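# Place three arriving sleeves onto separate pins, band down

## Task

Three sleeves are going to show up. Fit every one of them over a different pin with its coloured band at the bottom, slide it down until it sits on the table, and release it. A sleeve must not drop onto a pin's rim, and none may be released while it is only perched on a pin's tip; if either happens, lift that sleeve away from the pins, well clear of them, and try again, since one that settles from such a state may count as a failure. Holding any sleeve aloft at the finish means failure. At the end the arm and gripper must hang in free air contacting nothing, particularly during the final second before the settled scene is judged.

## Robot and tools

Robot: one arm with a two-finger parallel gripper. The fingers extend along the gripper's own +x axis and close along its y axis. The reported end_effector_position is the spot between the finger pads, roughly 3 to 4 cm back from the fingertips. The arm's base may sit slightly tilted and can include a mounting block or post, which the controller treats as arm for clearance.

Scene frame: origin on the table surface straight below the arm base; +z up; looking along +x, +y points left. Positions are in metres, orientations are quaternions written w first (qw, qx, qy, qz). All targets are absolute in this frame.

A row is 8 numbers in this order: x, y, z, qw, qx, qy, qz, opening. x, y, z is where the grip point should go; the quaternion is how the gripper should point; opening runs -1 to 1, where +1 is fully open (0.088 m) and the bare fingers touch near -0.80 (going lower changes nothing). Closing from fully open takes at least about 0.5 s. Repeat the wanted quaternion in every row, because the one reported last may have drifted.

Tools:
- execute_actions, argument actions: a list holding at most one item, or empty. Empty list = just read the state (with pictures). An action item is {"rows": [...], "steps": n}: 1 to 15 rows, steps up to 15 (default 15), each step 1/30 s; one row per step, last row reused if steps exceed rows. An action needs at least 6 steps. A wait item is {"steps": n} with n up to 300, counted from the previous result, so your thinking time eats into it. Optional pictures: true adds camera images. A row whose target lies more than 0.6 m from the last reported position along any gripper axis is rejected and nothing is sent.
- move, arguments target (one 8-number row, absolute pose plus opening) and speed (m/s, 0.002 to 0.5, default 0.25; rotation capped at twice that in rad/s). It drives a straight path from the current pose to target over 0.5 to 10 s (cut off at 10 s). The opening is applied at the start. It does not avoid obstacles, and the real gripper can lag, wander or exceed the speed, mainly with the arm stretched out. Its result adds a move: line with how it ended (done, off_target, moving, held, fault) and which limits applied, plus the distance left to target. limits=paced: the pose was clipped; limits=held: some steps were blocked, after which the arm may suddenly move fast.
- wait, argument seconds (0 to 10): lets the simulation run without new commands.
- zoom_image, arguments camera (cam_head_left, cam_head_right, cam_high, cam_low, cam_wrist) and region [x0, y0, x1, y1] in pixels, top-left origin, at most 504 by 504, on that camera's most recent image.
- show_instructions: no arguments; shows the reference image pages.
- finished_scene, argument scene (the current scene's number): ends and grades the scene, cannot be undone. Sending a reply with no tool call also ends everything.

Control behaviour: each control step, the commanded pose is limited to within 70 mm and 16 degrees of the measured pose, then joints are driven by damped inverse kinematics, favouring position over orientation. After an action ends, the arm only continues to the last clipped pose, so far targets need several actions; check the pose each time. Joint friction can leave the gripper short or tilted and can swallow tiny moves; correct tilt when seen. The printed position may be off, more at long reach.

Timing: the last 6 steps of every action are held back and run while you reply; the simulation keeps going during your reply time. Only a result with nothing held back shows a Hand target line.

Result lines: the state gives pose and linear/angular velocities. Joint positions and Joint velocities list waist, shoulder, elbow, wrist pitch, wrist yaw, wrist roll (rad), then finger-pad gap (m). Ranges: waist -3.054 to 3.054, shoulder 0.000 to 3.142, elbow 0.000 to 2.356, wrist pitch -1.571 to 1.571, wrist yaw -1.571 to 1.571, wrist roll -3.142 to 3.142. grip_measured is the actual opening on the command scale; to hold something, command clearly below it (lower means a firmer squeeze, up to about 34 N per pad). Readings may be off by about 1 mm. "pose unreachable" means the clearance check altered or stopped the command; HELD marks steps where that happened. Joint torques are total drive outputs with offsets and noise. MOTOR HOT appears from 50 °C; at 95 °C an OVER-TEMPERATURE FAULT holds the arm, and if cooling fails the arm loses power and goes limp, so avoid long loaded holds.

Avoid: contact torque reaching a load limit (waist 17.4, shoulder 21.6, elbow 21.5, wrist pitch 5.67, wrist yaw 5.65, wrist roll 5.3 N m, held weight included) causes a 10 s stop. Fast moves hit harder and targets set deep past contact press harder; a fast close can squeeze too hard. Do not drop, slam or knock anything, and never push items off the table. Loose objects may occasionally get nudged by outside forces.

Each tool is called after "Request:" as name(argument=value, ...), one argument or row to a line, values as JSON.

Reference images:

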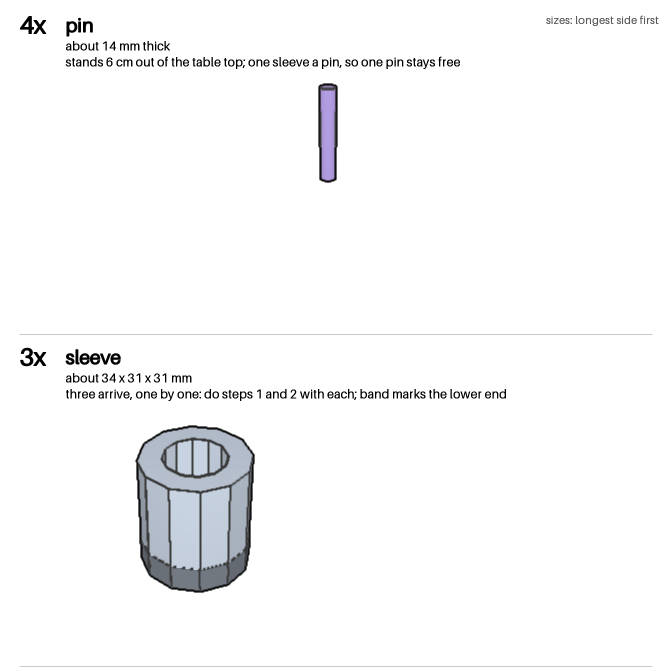

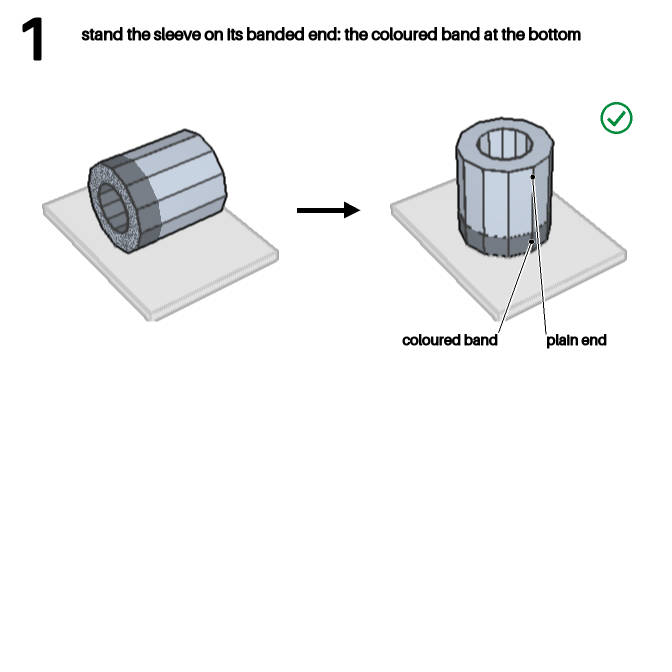

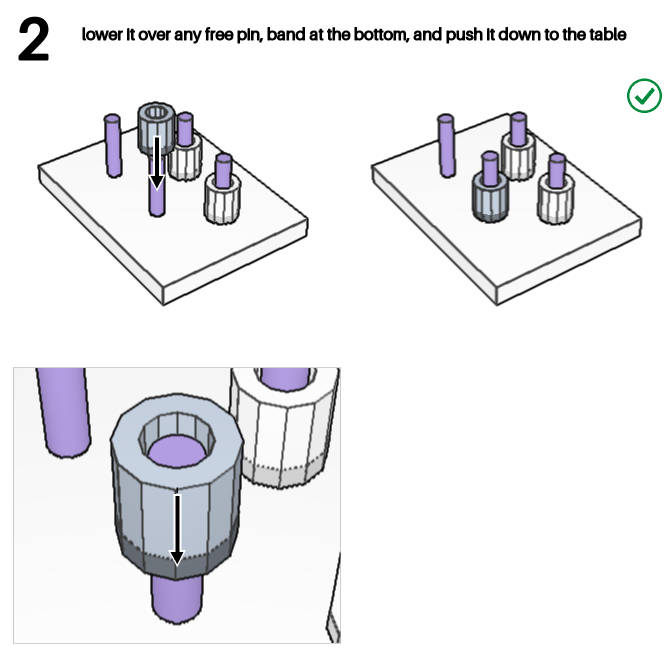

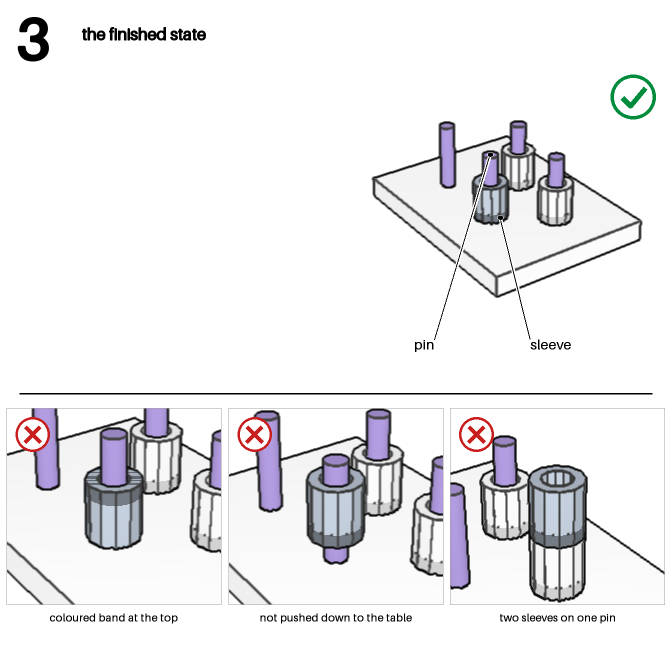

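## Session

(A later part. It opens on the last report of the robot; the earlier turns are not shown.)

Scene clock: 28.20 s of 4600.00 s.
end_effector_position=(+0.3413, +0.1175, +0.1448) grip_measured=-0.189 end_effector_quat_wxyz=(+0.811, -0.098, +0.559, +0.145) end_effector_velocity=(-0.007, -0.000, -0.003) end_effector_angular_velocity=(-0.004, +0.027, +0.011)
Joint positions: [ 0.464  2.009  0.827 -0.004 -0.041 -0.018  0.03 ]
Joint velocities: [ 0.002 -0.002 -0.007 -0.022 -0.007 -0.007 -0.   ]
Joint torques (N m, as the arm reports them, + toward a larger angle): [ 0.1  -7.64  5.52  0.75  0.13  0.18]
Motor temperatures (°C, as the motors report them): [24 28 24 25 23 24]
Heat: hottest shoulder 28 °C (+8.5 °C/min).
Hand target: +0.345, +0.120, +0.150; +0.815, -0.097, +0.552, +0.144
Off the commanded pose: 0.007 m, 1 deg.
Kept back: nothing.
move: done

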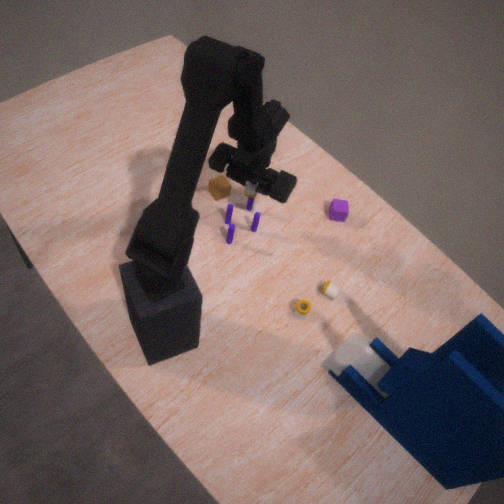

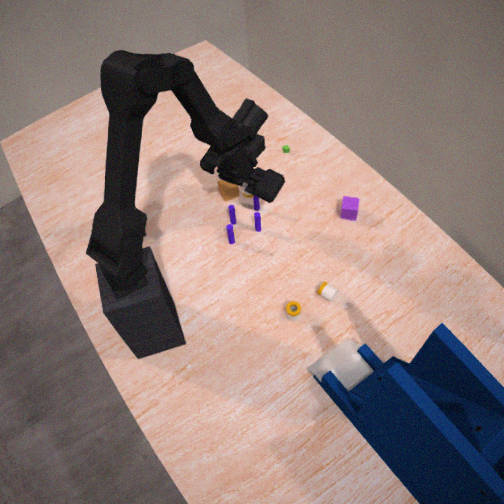

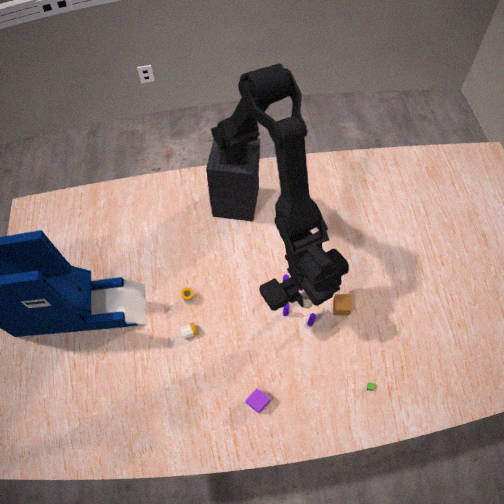

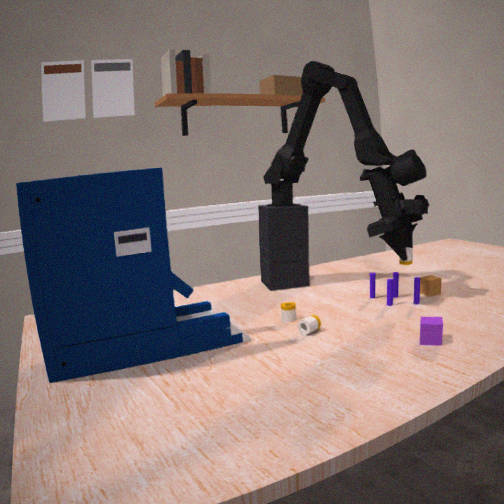

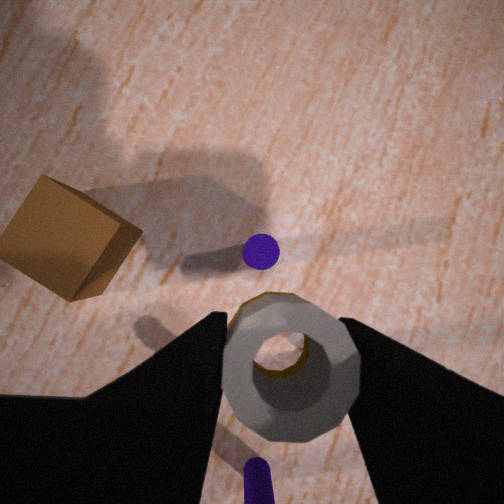

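Request:
move(
  target=[0.371,0.1345,0.122,0.8144,-0.0976,0.5535,0.1436,-0.5],
  speed=0.06,
)

Request:
zoom_image(
  camera="cam_wrist",
  region=[200,280,380,460],
)

Scene clock: 29.57 s of 4600.00 s.
end_effector_position=(+0.3677, +0.1328, +0.1225) grip_measured=-0.189 end_effector_quat_wxyz=(+0.812, -0.099, +0.556, +0.146) end_effector_velocity=(+0.002, +0.003, -0.001) end_effector_angular_velocity=(+0.006, -0.005, +0.012)
Joint positions: [ 0.485  2.156  0.952  0.024 -0.033 -0.001  0.03 ]
Joint velocities: [ 0.002  0.007  0.007  0.007 -0.007 -0.007  0.   ]
Joint torques (N m, as the arm reports them, + toward a larger angle): [ 0.03 -6.48  5.81  1.19  0.12  0.18]
Motor temperatures (°C, as the motors report them): [24 28 24 25 23 24]
Heat: hottest shoulder 28 °C (+8.1 °C/min).
Hand target: +0.371, +0.135, +0.122; +0.815, -0.098, +0.553, +0.144
Off the commanded pose: 0.004 m, 0 deg.
Kept back: nothing.
move: done

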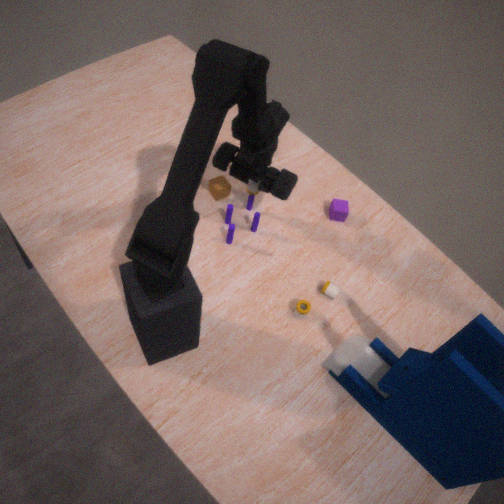

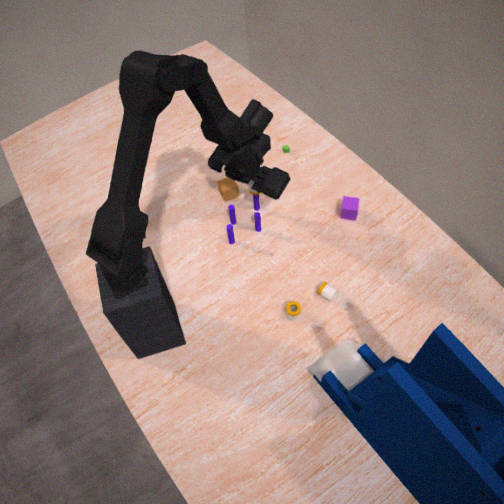

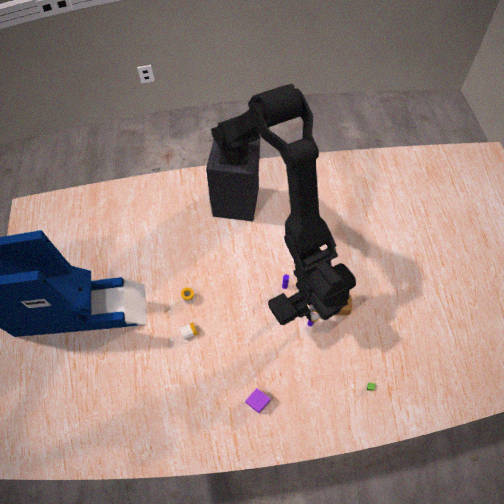

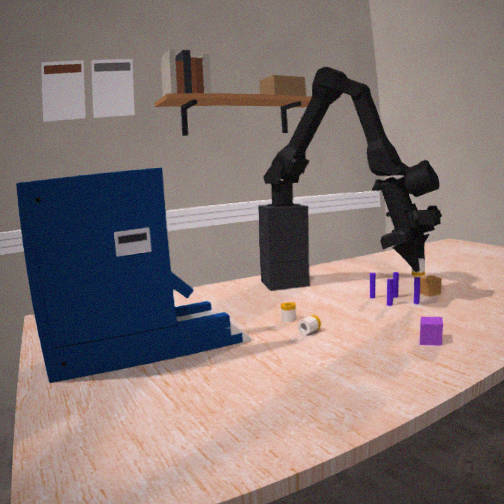

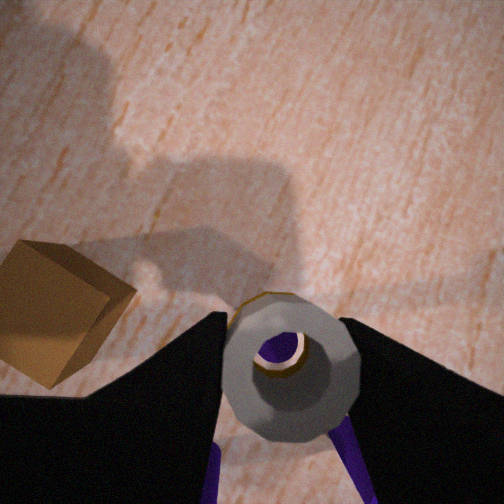

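Region (200, 280, 380, 460) of cam_wrist's 504x504 image, scaled by 2.800, with more detail than that image has.

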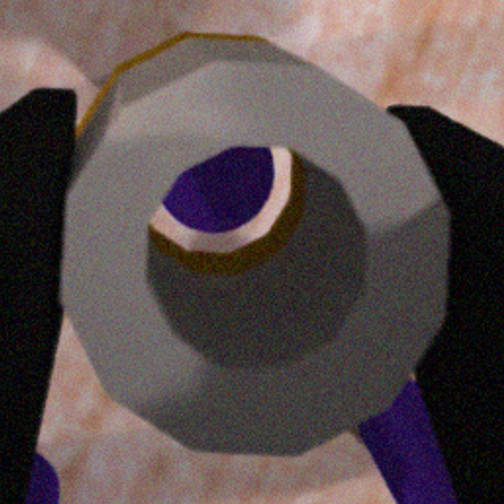

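Request:
move(
  target=[0.369,0.1332,0.115,0.8144,-0.0976,0.5535,0.1436,-0.5],
  speed=0.02,
)

Request:
zoom_image(
  camera="cam_wrist",
  region=[200,280,380,460],
)

Scene clock: 30.57 s of 4600.00 s.
end_effector_position=(+0.3698, +0.1336, +0.1176) grip_measured=-0.189 end_effector_quat_wxyz=(+0.815, -0.098, +0.552, +0.146) end_effector_velocity=(-0.004, +0.001, -0.002) end_effector_angular_velocity=(+0.018, +0.019, -0.001)
Joint positions: [ 0.485  2.175  0.952  0.053 -0.033 -0.001  0.03 ]
Joint velocities: [-0.002  0.002 -0.002 -0.007 -0.022  0.007 -0.   ]
Joint torques (N m, as the arm reports them, + toward a larger angle): [-0.09 -6.6   4.71  1.22  0.11  0.14]
Motor temperatures (°C, as the motors report them): [24 28 24 25 23 24]
Heat: hottest shoulder 28 °C (+7.9 °C/min).
Hand target: +0.369, +0.133, +0.115; +0.814, -0.098, +0.554, +0.144
Off the commanded pose: 0.003 m, 0 deg.
Kept back: nothing.
move: done

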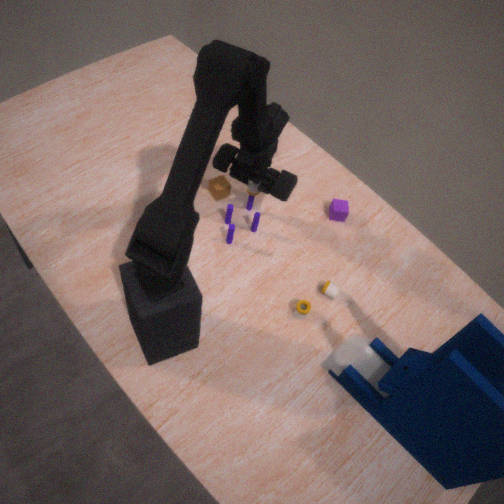

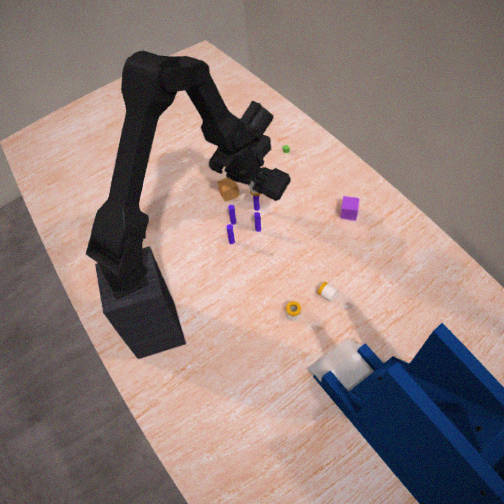

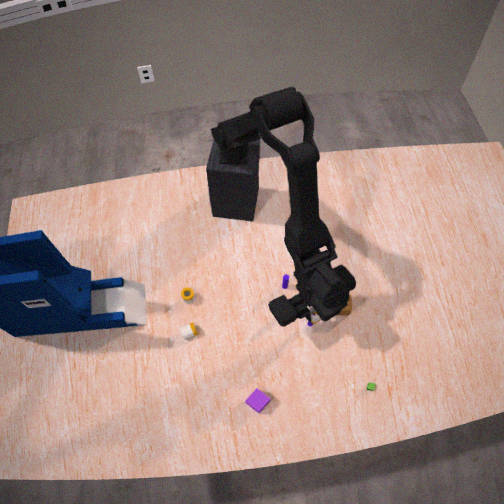

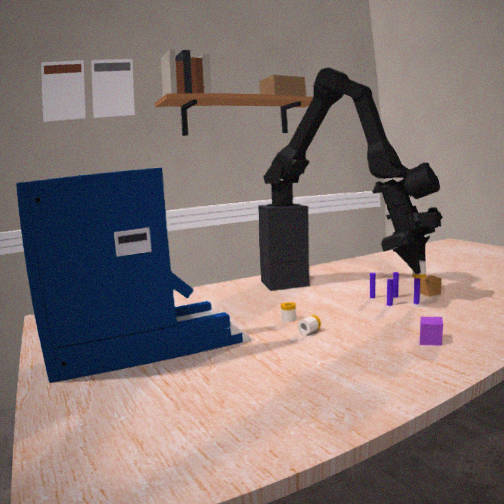

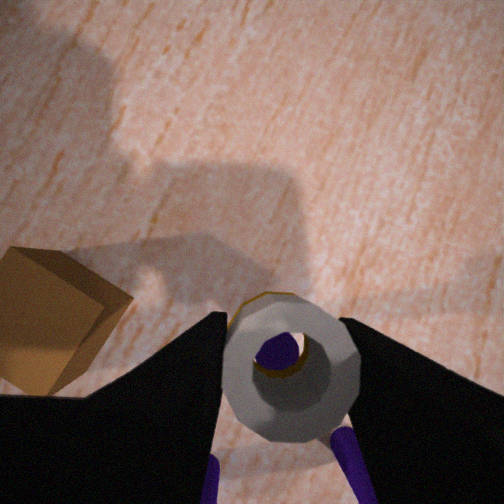

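Region (200, 280, 380, 460) of cam_wrist's 504x504 image, scaled by 2.800, with more detail than that image has.

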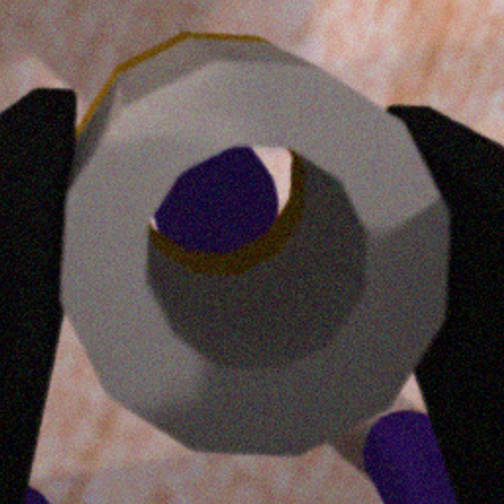

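Request:
move(
  target=[0.3645,0.1316,0.116,0.8144,-0.0976,0.5535,0.1436,-0.5],
  speed=0.02,
)

Request:
zoom_image(
  camera="cam_wrist",
  region=[200,280,380,460],
)

Scene clock: 31.53 s of 4600.00 s.
end_effector_position=(+0.3651, +0.1318, +0.1147) grip_measured=-0.189 end_effector_quat_wxyz=(+0.813, -0.099, +0.555, +0.146) end_effector_velocity=(-0.002, -0.001, -0.000) end_effector_angular_velocity=(+0.001, +0.008, +0.007)
Joint positions: [ 0.485  2.176  0.936  0.062 -0.033 -0.001  0.03 ]
Joint velocities: [-0.002 -0.002 -0.002 -0.007 -0.007 -0.007 -0.   ]
Joint torques (N m, as the arm reports them, + toward a larger angle): [-0.14 -7.82  4.14  1.2   0.11  0.14]
Motor temperatures (°C, as the motors report them): [24 28 24 25 23 24]
Heat: hottest shoulder 28 °C (+7.6 °C/min).
Hand target: +0.365, +0.132, +0.116; +0.814, -0.098, +0.554, +0.144
Off the commanded pose: 0.001 m, 0 deg.
Kept back: nothing.
move: done

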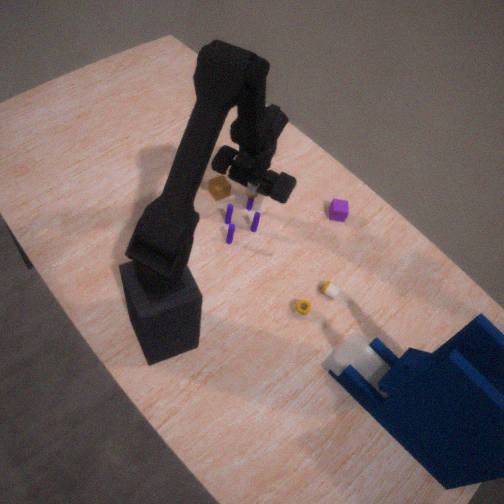

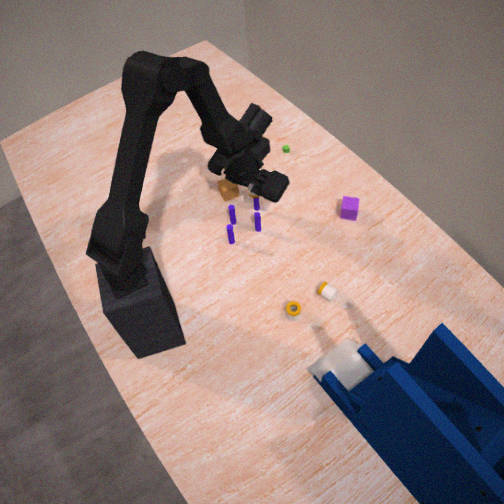

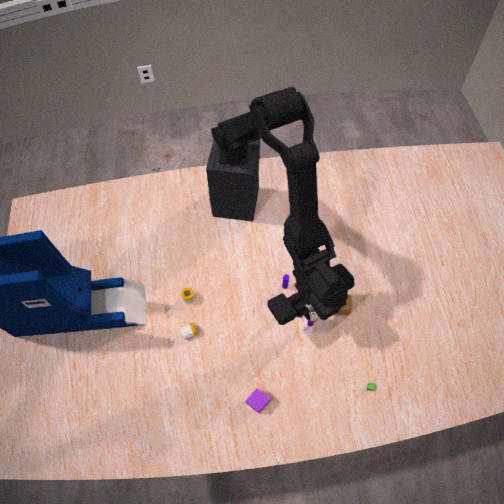

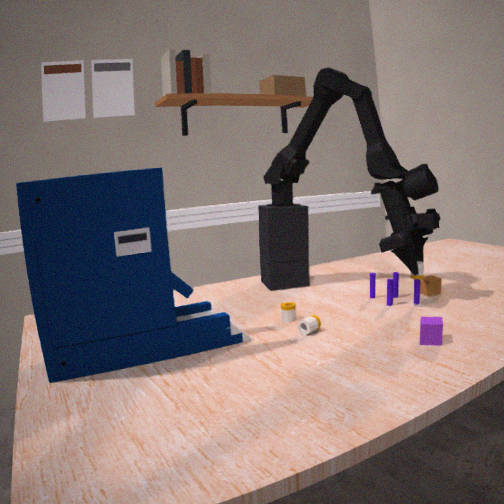

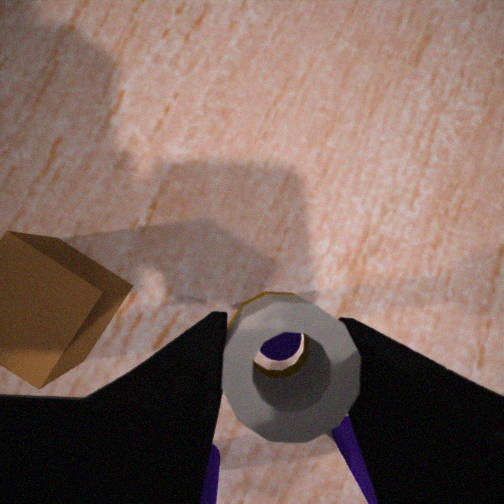

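Region (200, 280, 380, 460) of cam_wrist's 504x504 image, scaled by 2.800, with more detail than that image has.

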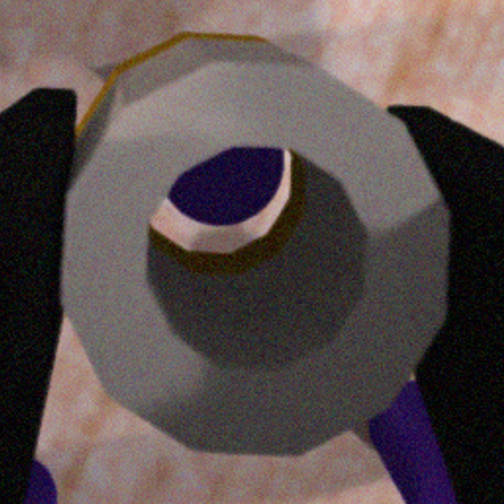

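Request:
move(
  target=[0.3665,0.132,0.102,0.8144,-0.0976,0.5535,0.1436,-0.5],
  speed=0.015,
)

Request:
zoom_image(
  camera="cam_wrist",
  region=[200,280,380,460],
)

Scene clock: 32.87 s of 4600.00 s.
end_effector_position=(+0.3654, +0.1316, +0.1035) grip_measured=-0.189 end_effector_quat_wxyz=(+0.814, -0.098, +0.554, +0.146) end_effector_velocity=(+0.000, +0.003, +0.001) end_effector_angular_velocity=(+0.019, -0.001, +0.013)
Joint positions: [ 0.485  2.215  0.936  0.105 -0.033 -0.001  0.03 ]
Joint velocities: [-0.002 -0.002 -0.002  0.007 -0.022 -0.007  0.   ]
Joint torques (N m, as the arm reports them, + toward a larger angle): [-0.09 -6.46  5.04  1.2   0.11  0.15]
Motor temperatures (°C, as the motors report them): [24 28 24 25 23 24]
Heat: hottest shoulder 28 °C (+7.3 °C/min).
Hand target: +0.367, +0.132, +0.102; +0.815, -0.098, +0.553, +0.144
Off the commanded pose: 0.002 m, 0 deg.
Kept back: nothing.
move: done

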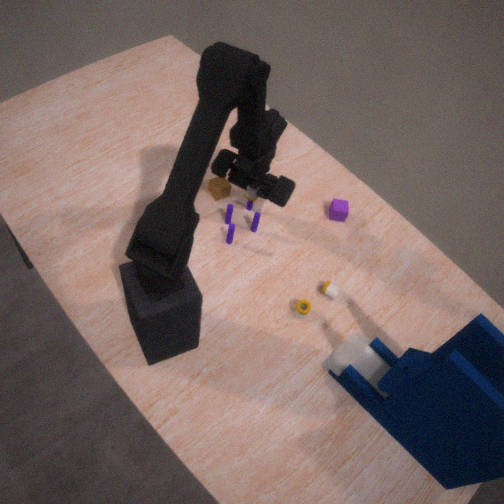

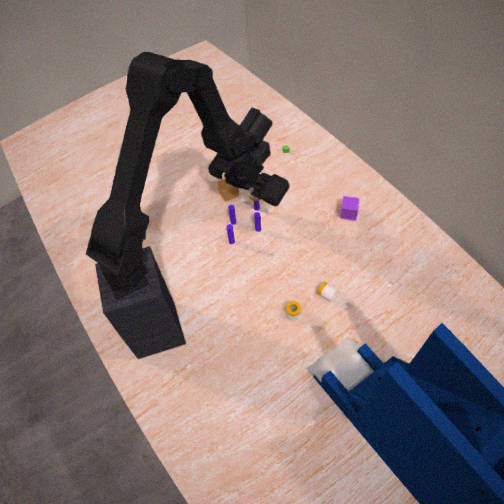

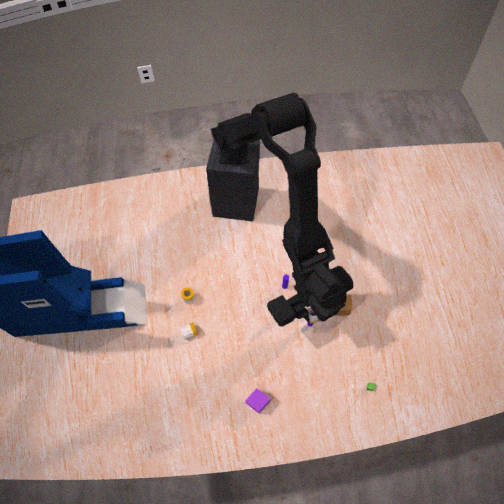

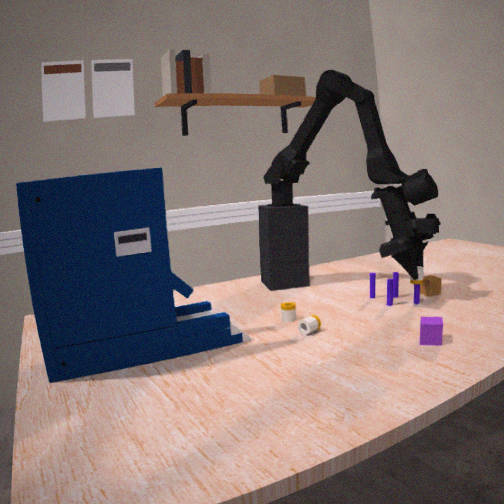

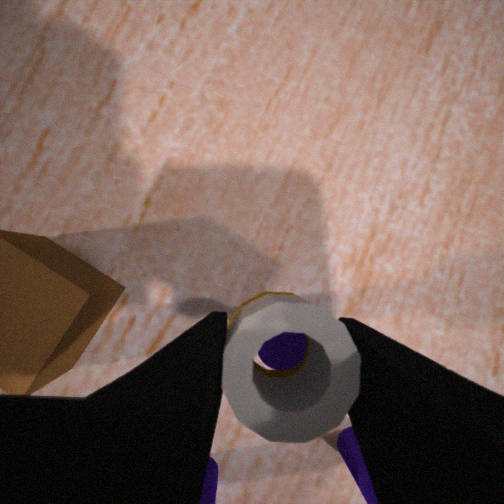

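Region (200, 280, 380, 460) of cam_wrist's 504x504 image, scaled by 2.800, with more detail than that image has.

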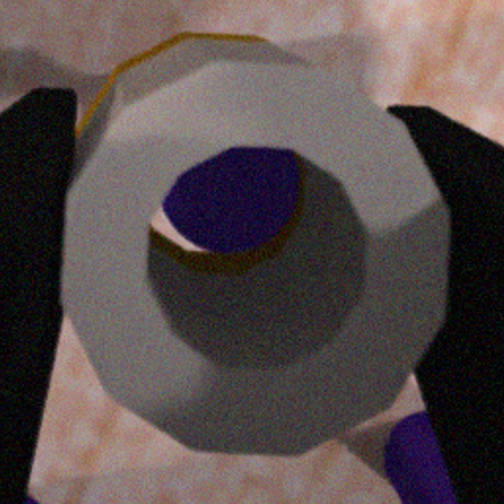

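It's on. Going down.

Request:
move(
  target=[0.3695,0.1325,0.050,0.8144,-0.0976,0.5535,0.1436,-0.5],
  speed=0.03,
)

Request:
zoom_image(
  camera="cam_low",
  region=[360,240,460,315],
)

Scene clock: 35.13 s of 4600.00 s.
end_effector_position=(+0.3686, +0.1315, +0.0535) grip_measured=-0.189 end_effector_quat_wxyz=(+0.814, -0.098, +0.553, +0.146) end_effector_velocity=(+0.001, +0.001, +0.001) end_effector_angular_velocity=(+0.014, -0.003, +0.021)
Joint positions: [ 0.486  2.405  0.979  0.253 -0.031  0.     0.03 ]
Joint velocities: [-0.007 -0.002 -0.002  0.007 -0.022 -0.022 -0.   ]
Joint torques (N m, as the arm reports them, + toward a larger angle): [ 0.03 -6.08  4.82  1.28  0.11  0.19]
Motor temperatures (°C, as the motors report them): [24 28 24 25 23 24]
Heat: hottest shoulder 28 °C (+6.8 °C/min).
Hand target: +0.370, +0.133, +0.050; +0.815, -0.098, +0.554, +0.144
Off the commanded pose: 0.004 m, 0 deg.
Kept back: nothing.
move: done

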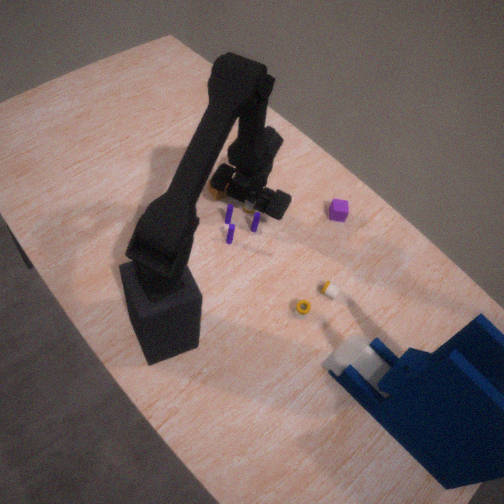

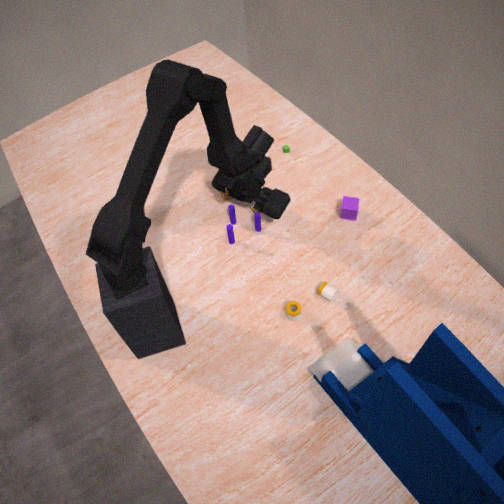

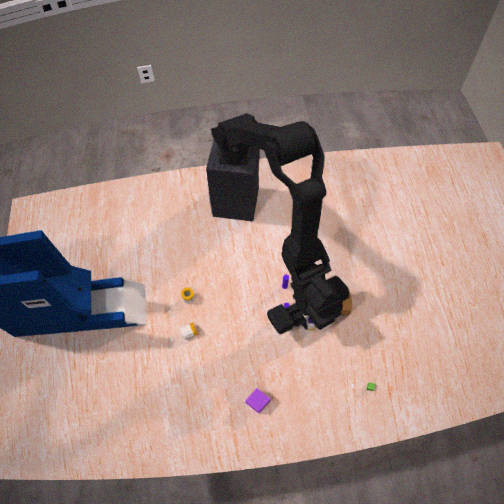

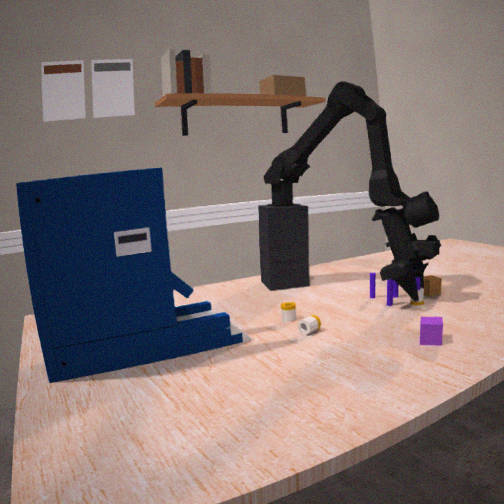

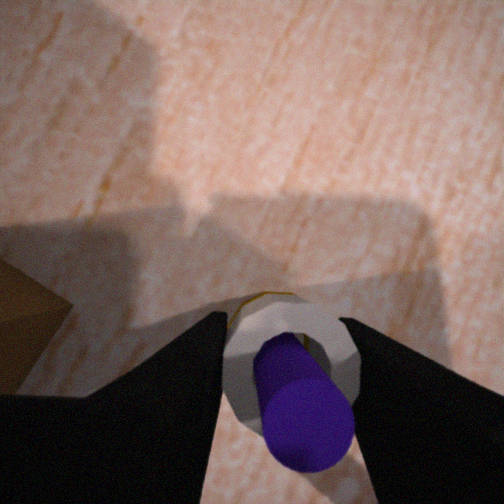

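Region (360, 240, 460, 315) of cam_low's 504x504 image, scaled by 5.040, with more detail than that image has; it fills the top 378 rows of this view, and the rest is white.

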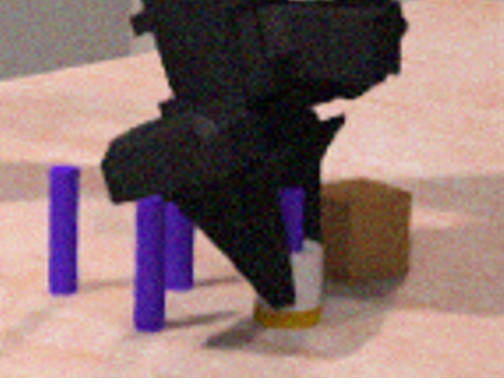

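Request:
move(
  target=[0.3685,0.132,0.054,0.8144,-0.0976,0.5535,0.1436,0.1],
  speed=0.03,
)

Request:
move(
  target=[0.3685,0.132,0.14,0.8144,-0.0976,0.5535,0.1436,0.1],
  speed=0.15,
)

Request:
move(
  target=[0.347,-0.165,0.12,0.5417,0.4545,0.5417,-0.4545,0.35],
  speed=0.35,
)

Scene clock: 36.30 s of 4600.00 s.
end_effector_position=(+0.3686, +0.1315, +0.0534) grip_measured=+0.098 end_effector_quat_wxyz=(+0.814, -0.098, +0.553, +0.146) end_effector_velocity=(-0.001, -0.000, +0.000) end_effector_angular_velocity=(+0.010, +0.001, -0.006)
Joint positions: [ 0.486  2.405  0.979  0.253 -0.031  0.     0.044]
Joint velocities: [-0.002 -0.002 -0.007  0.007 -0.007  0.007  0.001]
Joint torques (N m, as the arm reports them, + toward a larger angle): [-0.04 -7.68  3.86  0.79  0.1   0.17]
Motor temperatures (°C, as the motors report them): [24 29 24 25 23 24]
Heat: hottest shoulder 29 °C (+8.3 °C/min).
Hand target: +0.368, +0.132, +0.054; +0.814, -0.098, +0.554, +0.144
Off the commanded pose: 0.001 m, 0 deg.
Kept back: nothing.
move: done

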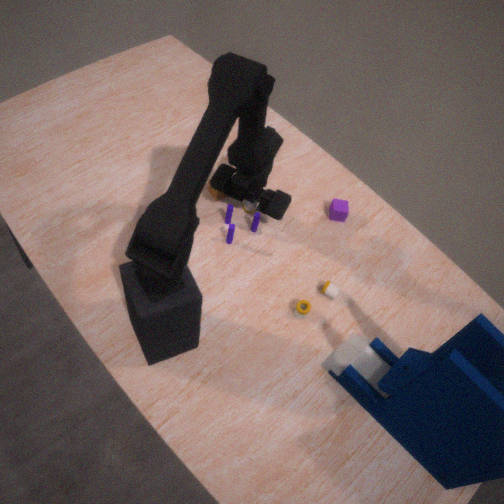

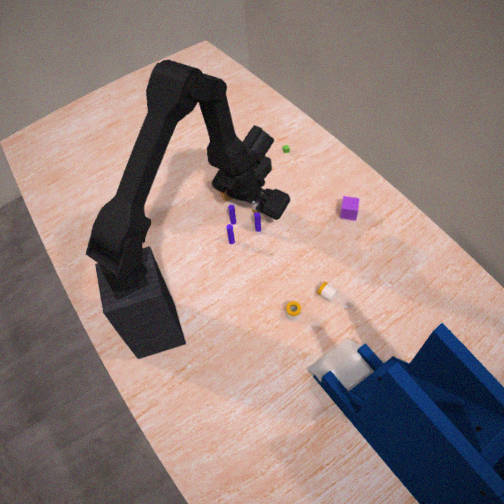

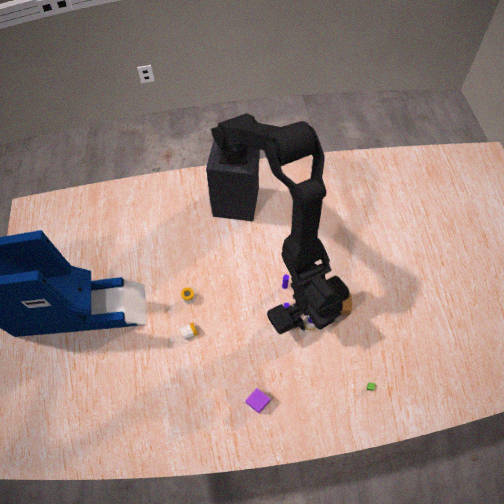

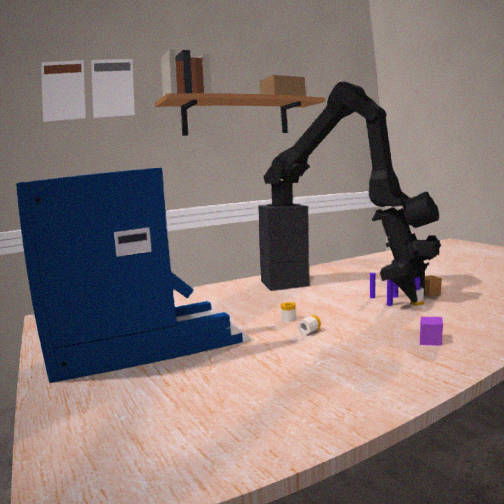

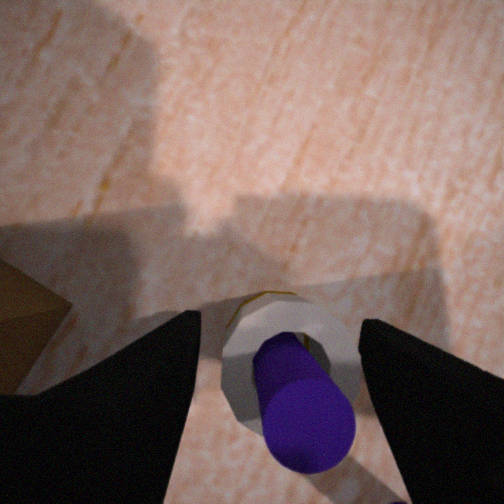

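Scene clock: 37.37 s of 4600.00 s.
end_effector_position=(+0.3674, +0.1332, +0.1354) grip_measured=+0.100 end_effector_quat_wxyz=(+0.812, -0.099, +0.556, +0.145) end_effector_velocity=(+0.004, -0.001, +0.008) end_effector_angular_velocity=(-0.003, -0.019, +0.002)
Joint positions: [ 0.485  2.112  0.955 -0.023 -0.031  0.     0.044]
Joint velocities: [-0.002 -0.022  0.002 -0.007  0.007 -0.007 -0.   ]
Joint torques (N m, as the arm reports them, + toward a larger angle): [-0.55 -8.43  4.62  0.75  0.02 -0.01]
Motor temperatures (°C, as the motors report them): [24 29 24 25 23 24]
Heat: hottest shoulder 29 °C (+8.0 °C/min).
Hand target: +0.368, +0.132, +0.140; +0.814, -0.098, +0.554, +0.144
Off the commanded pose: 0.005 m, 0 deg.
Kept back: nothing.
move: done

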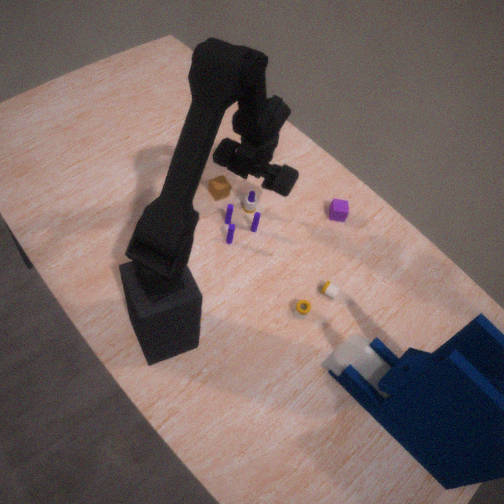

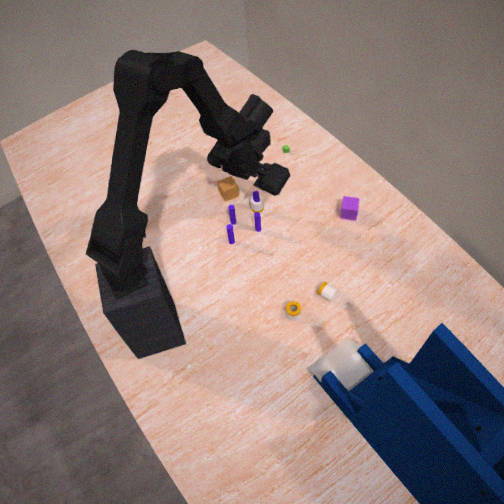

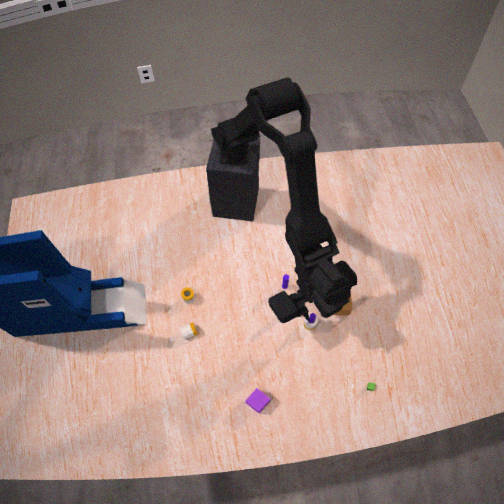

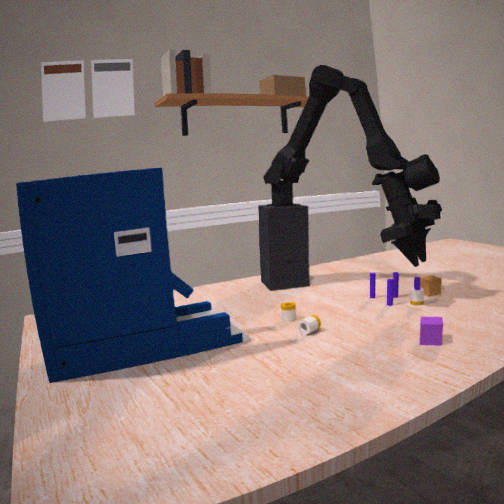

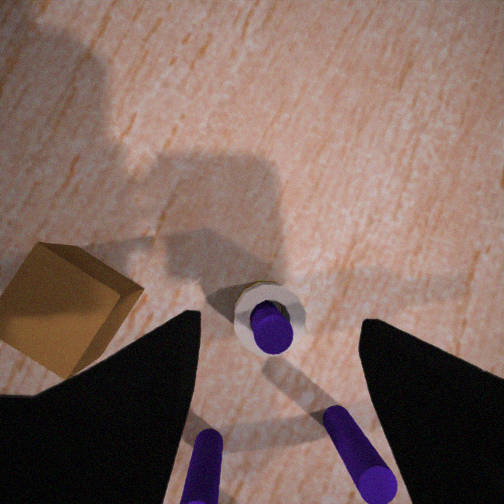

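Scene clock: 40.43 s of 4600.00 s.
end_effector_position=(+0.3465, -0.1640, +0.1212) grip_measured=+0.350 end_effector_quat_wxyz=(+0.545, +0.448, +0.545, -0.453) end_effector_velocity=(-0.001, -0.002, +0.001) end_effector_angular_velocity=(-0.001, +0.014, +0.004)
Joint positions: [-0.3    2.328  1.329 -0.578 -0.026  0.938  0.056]
Joint velocities: [-0.002  0.002  0.012 -0.022  0.007 -0.007 -0.   ]
Joint torques (N m, as the arm reports them, + toward a larger angle): [-0.6  -7.46  6.16 -0.03 -0.05  0.18]
Motor temperatures (°C, as the motors report them): [24 29 24 25 23 24]
Heat: hottest shoulder 29 °C (+7.4 °C/min).
Hand target: +0.348, -0.166, +0.120; +0.542, +0.452, +0.543, -0.456
Off the commanded pose: 0.002 m, 1 deg.
Kept back: nothing.
move: done

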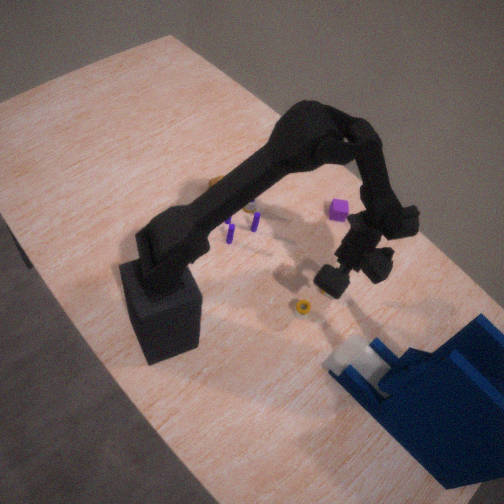

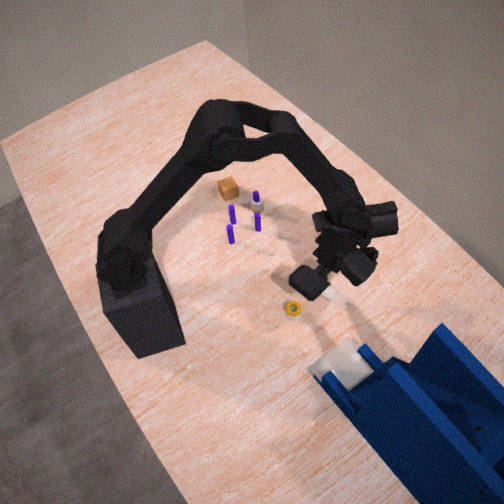

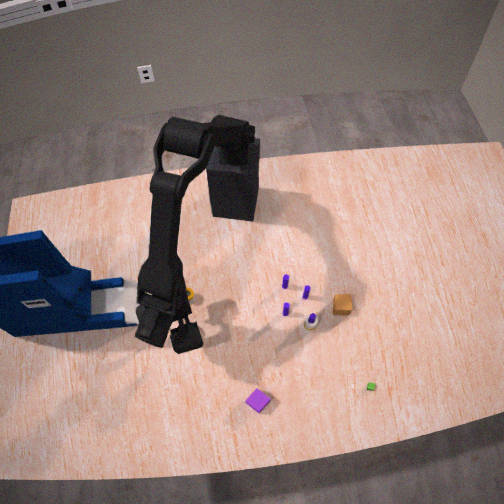

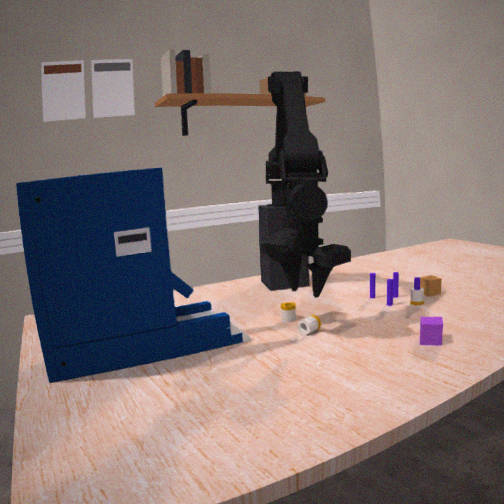

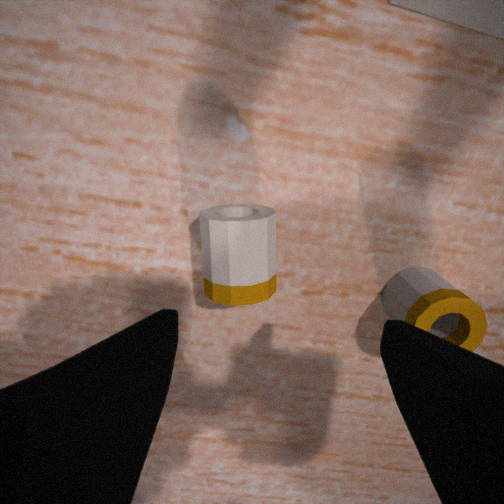

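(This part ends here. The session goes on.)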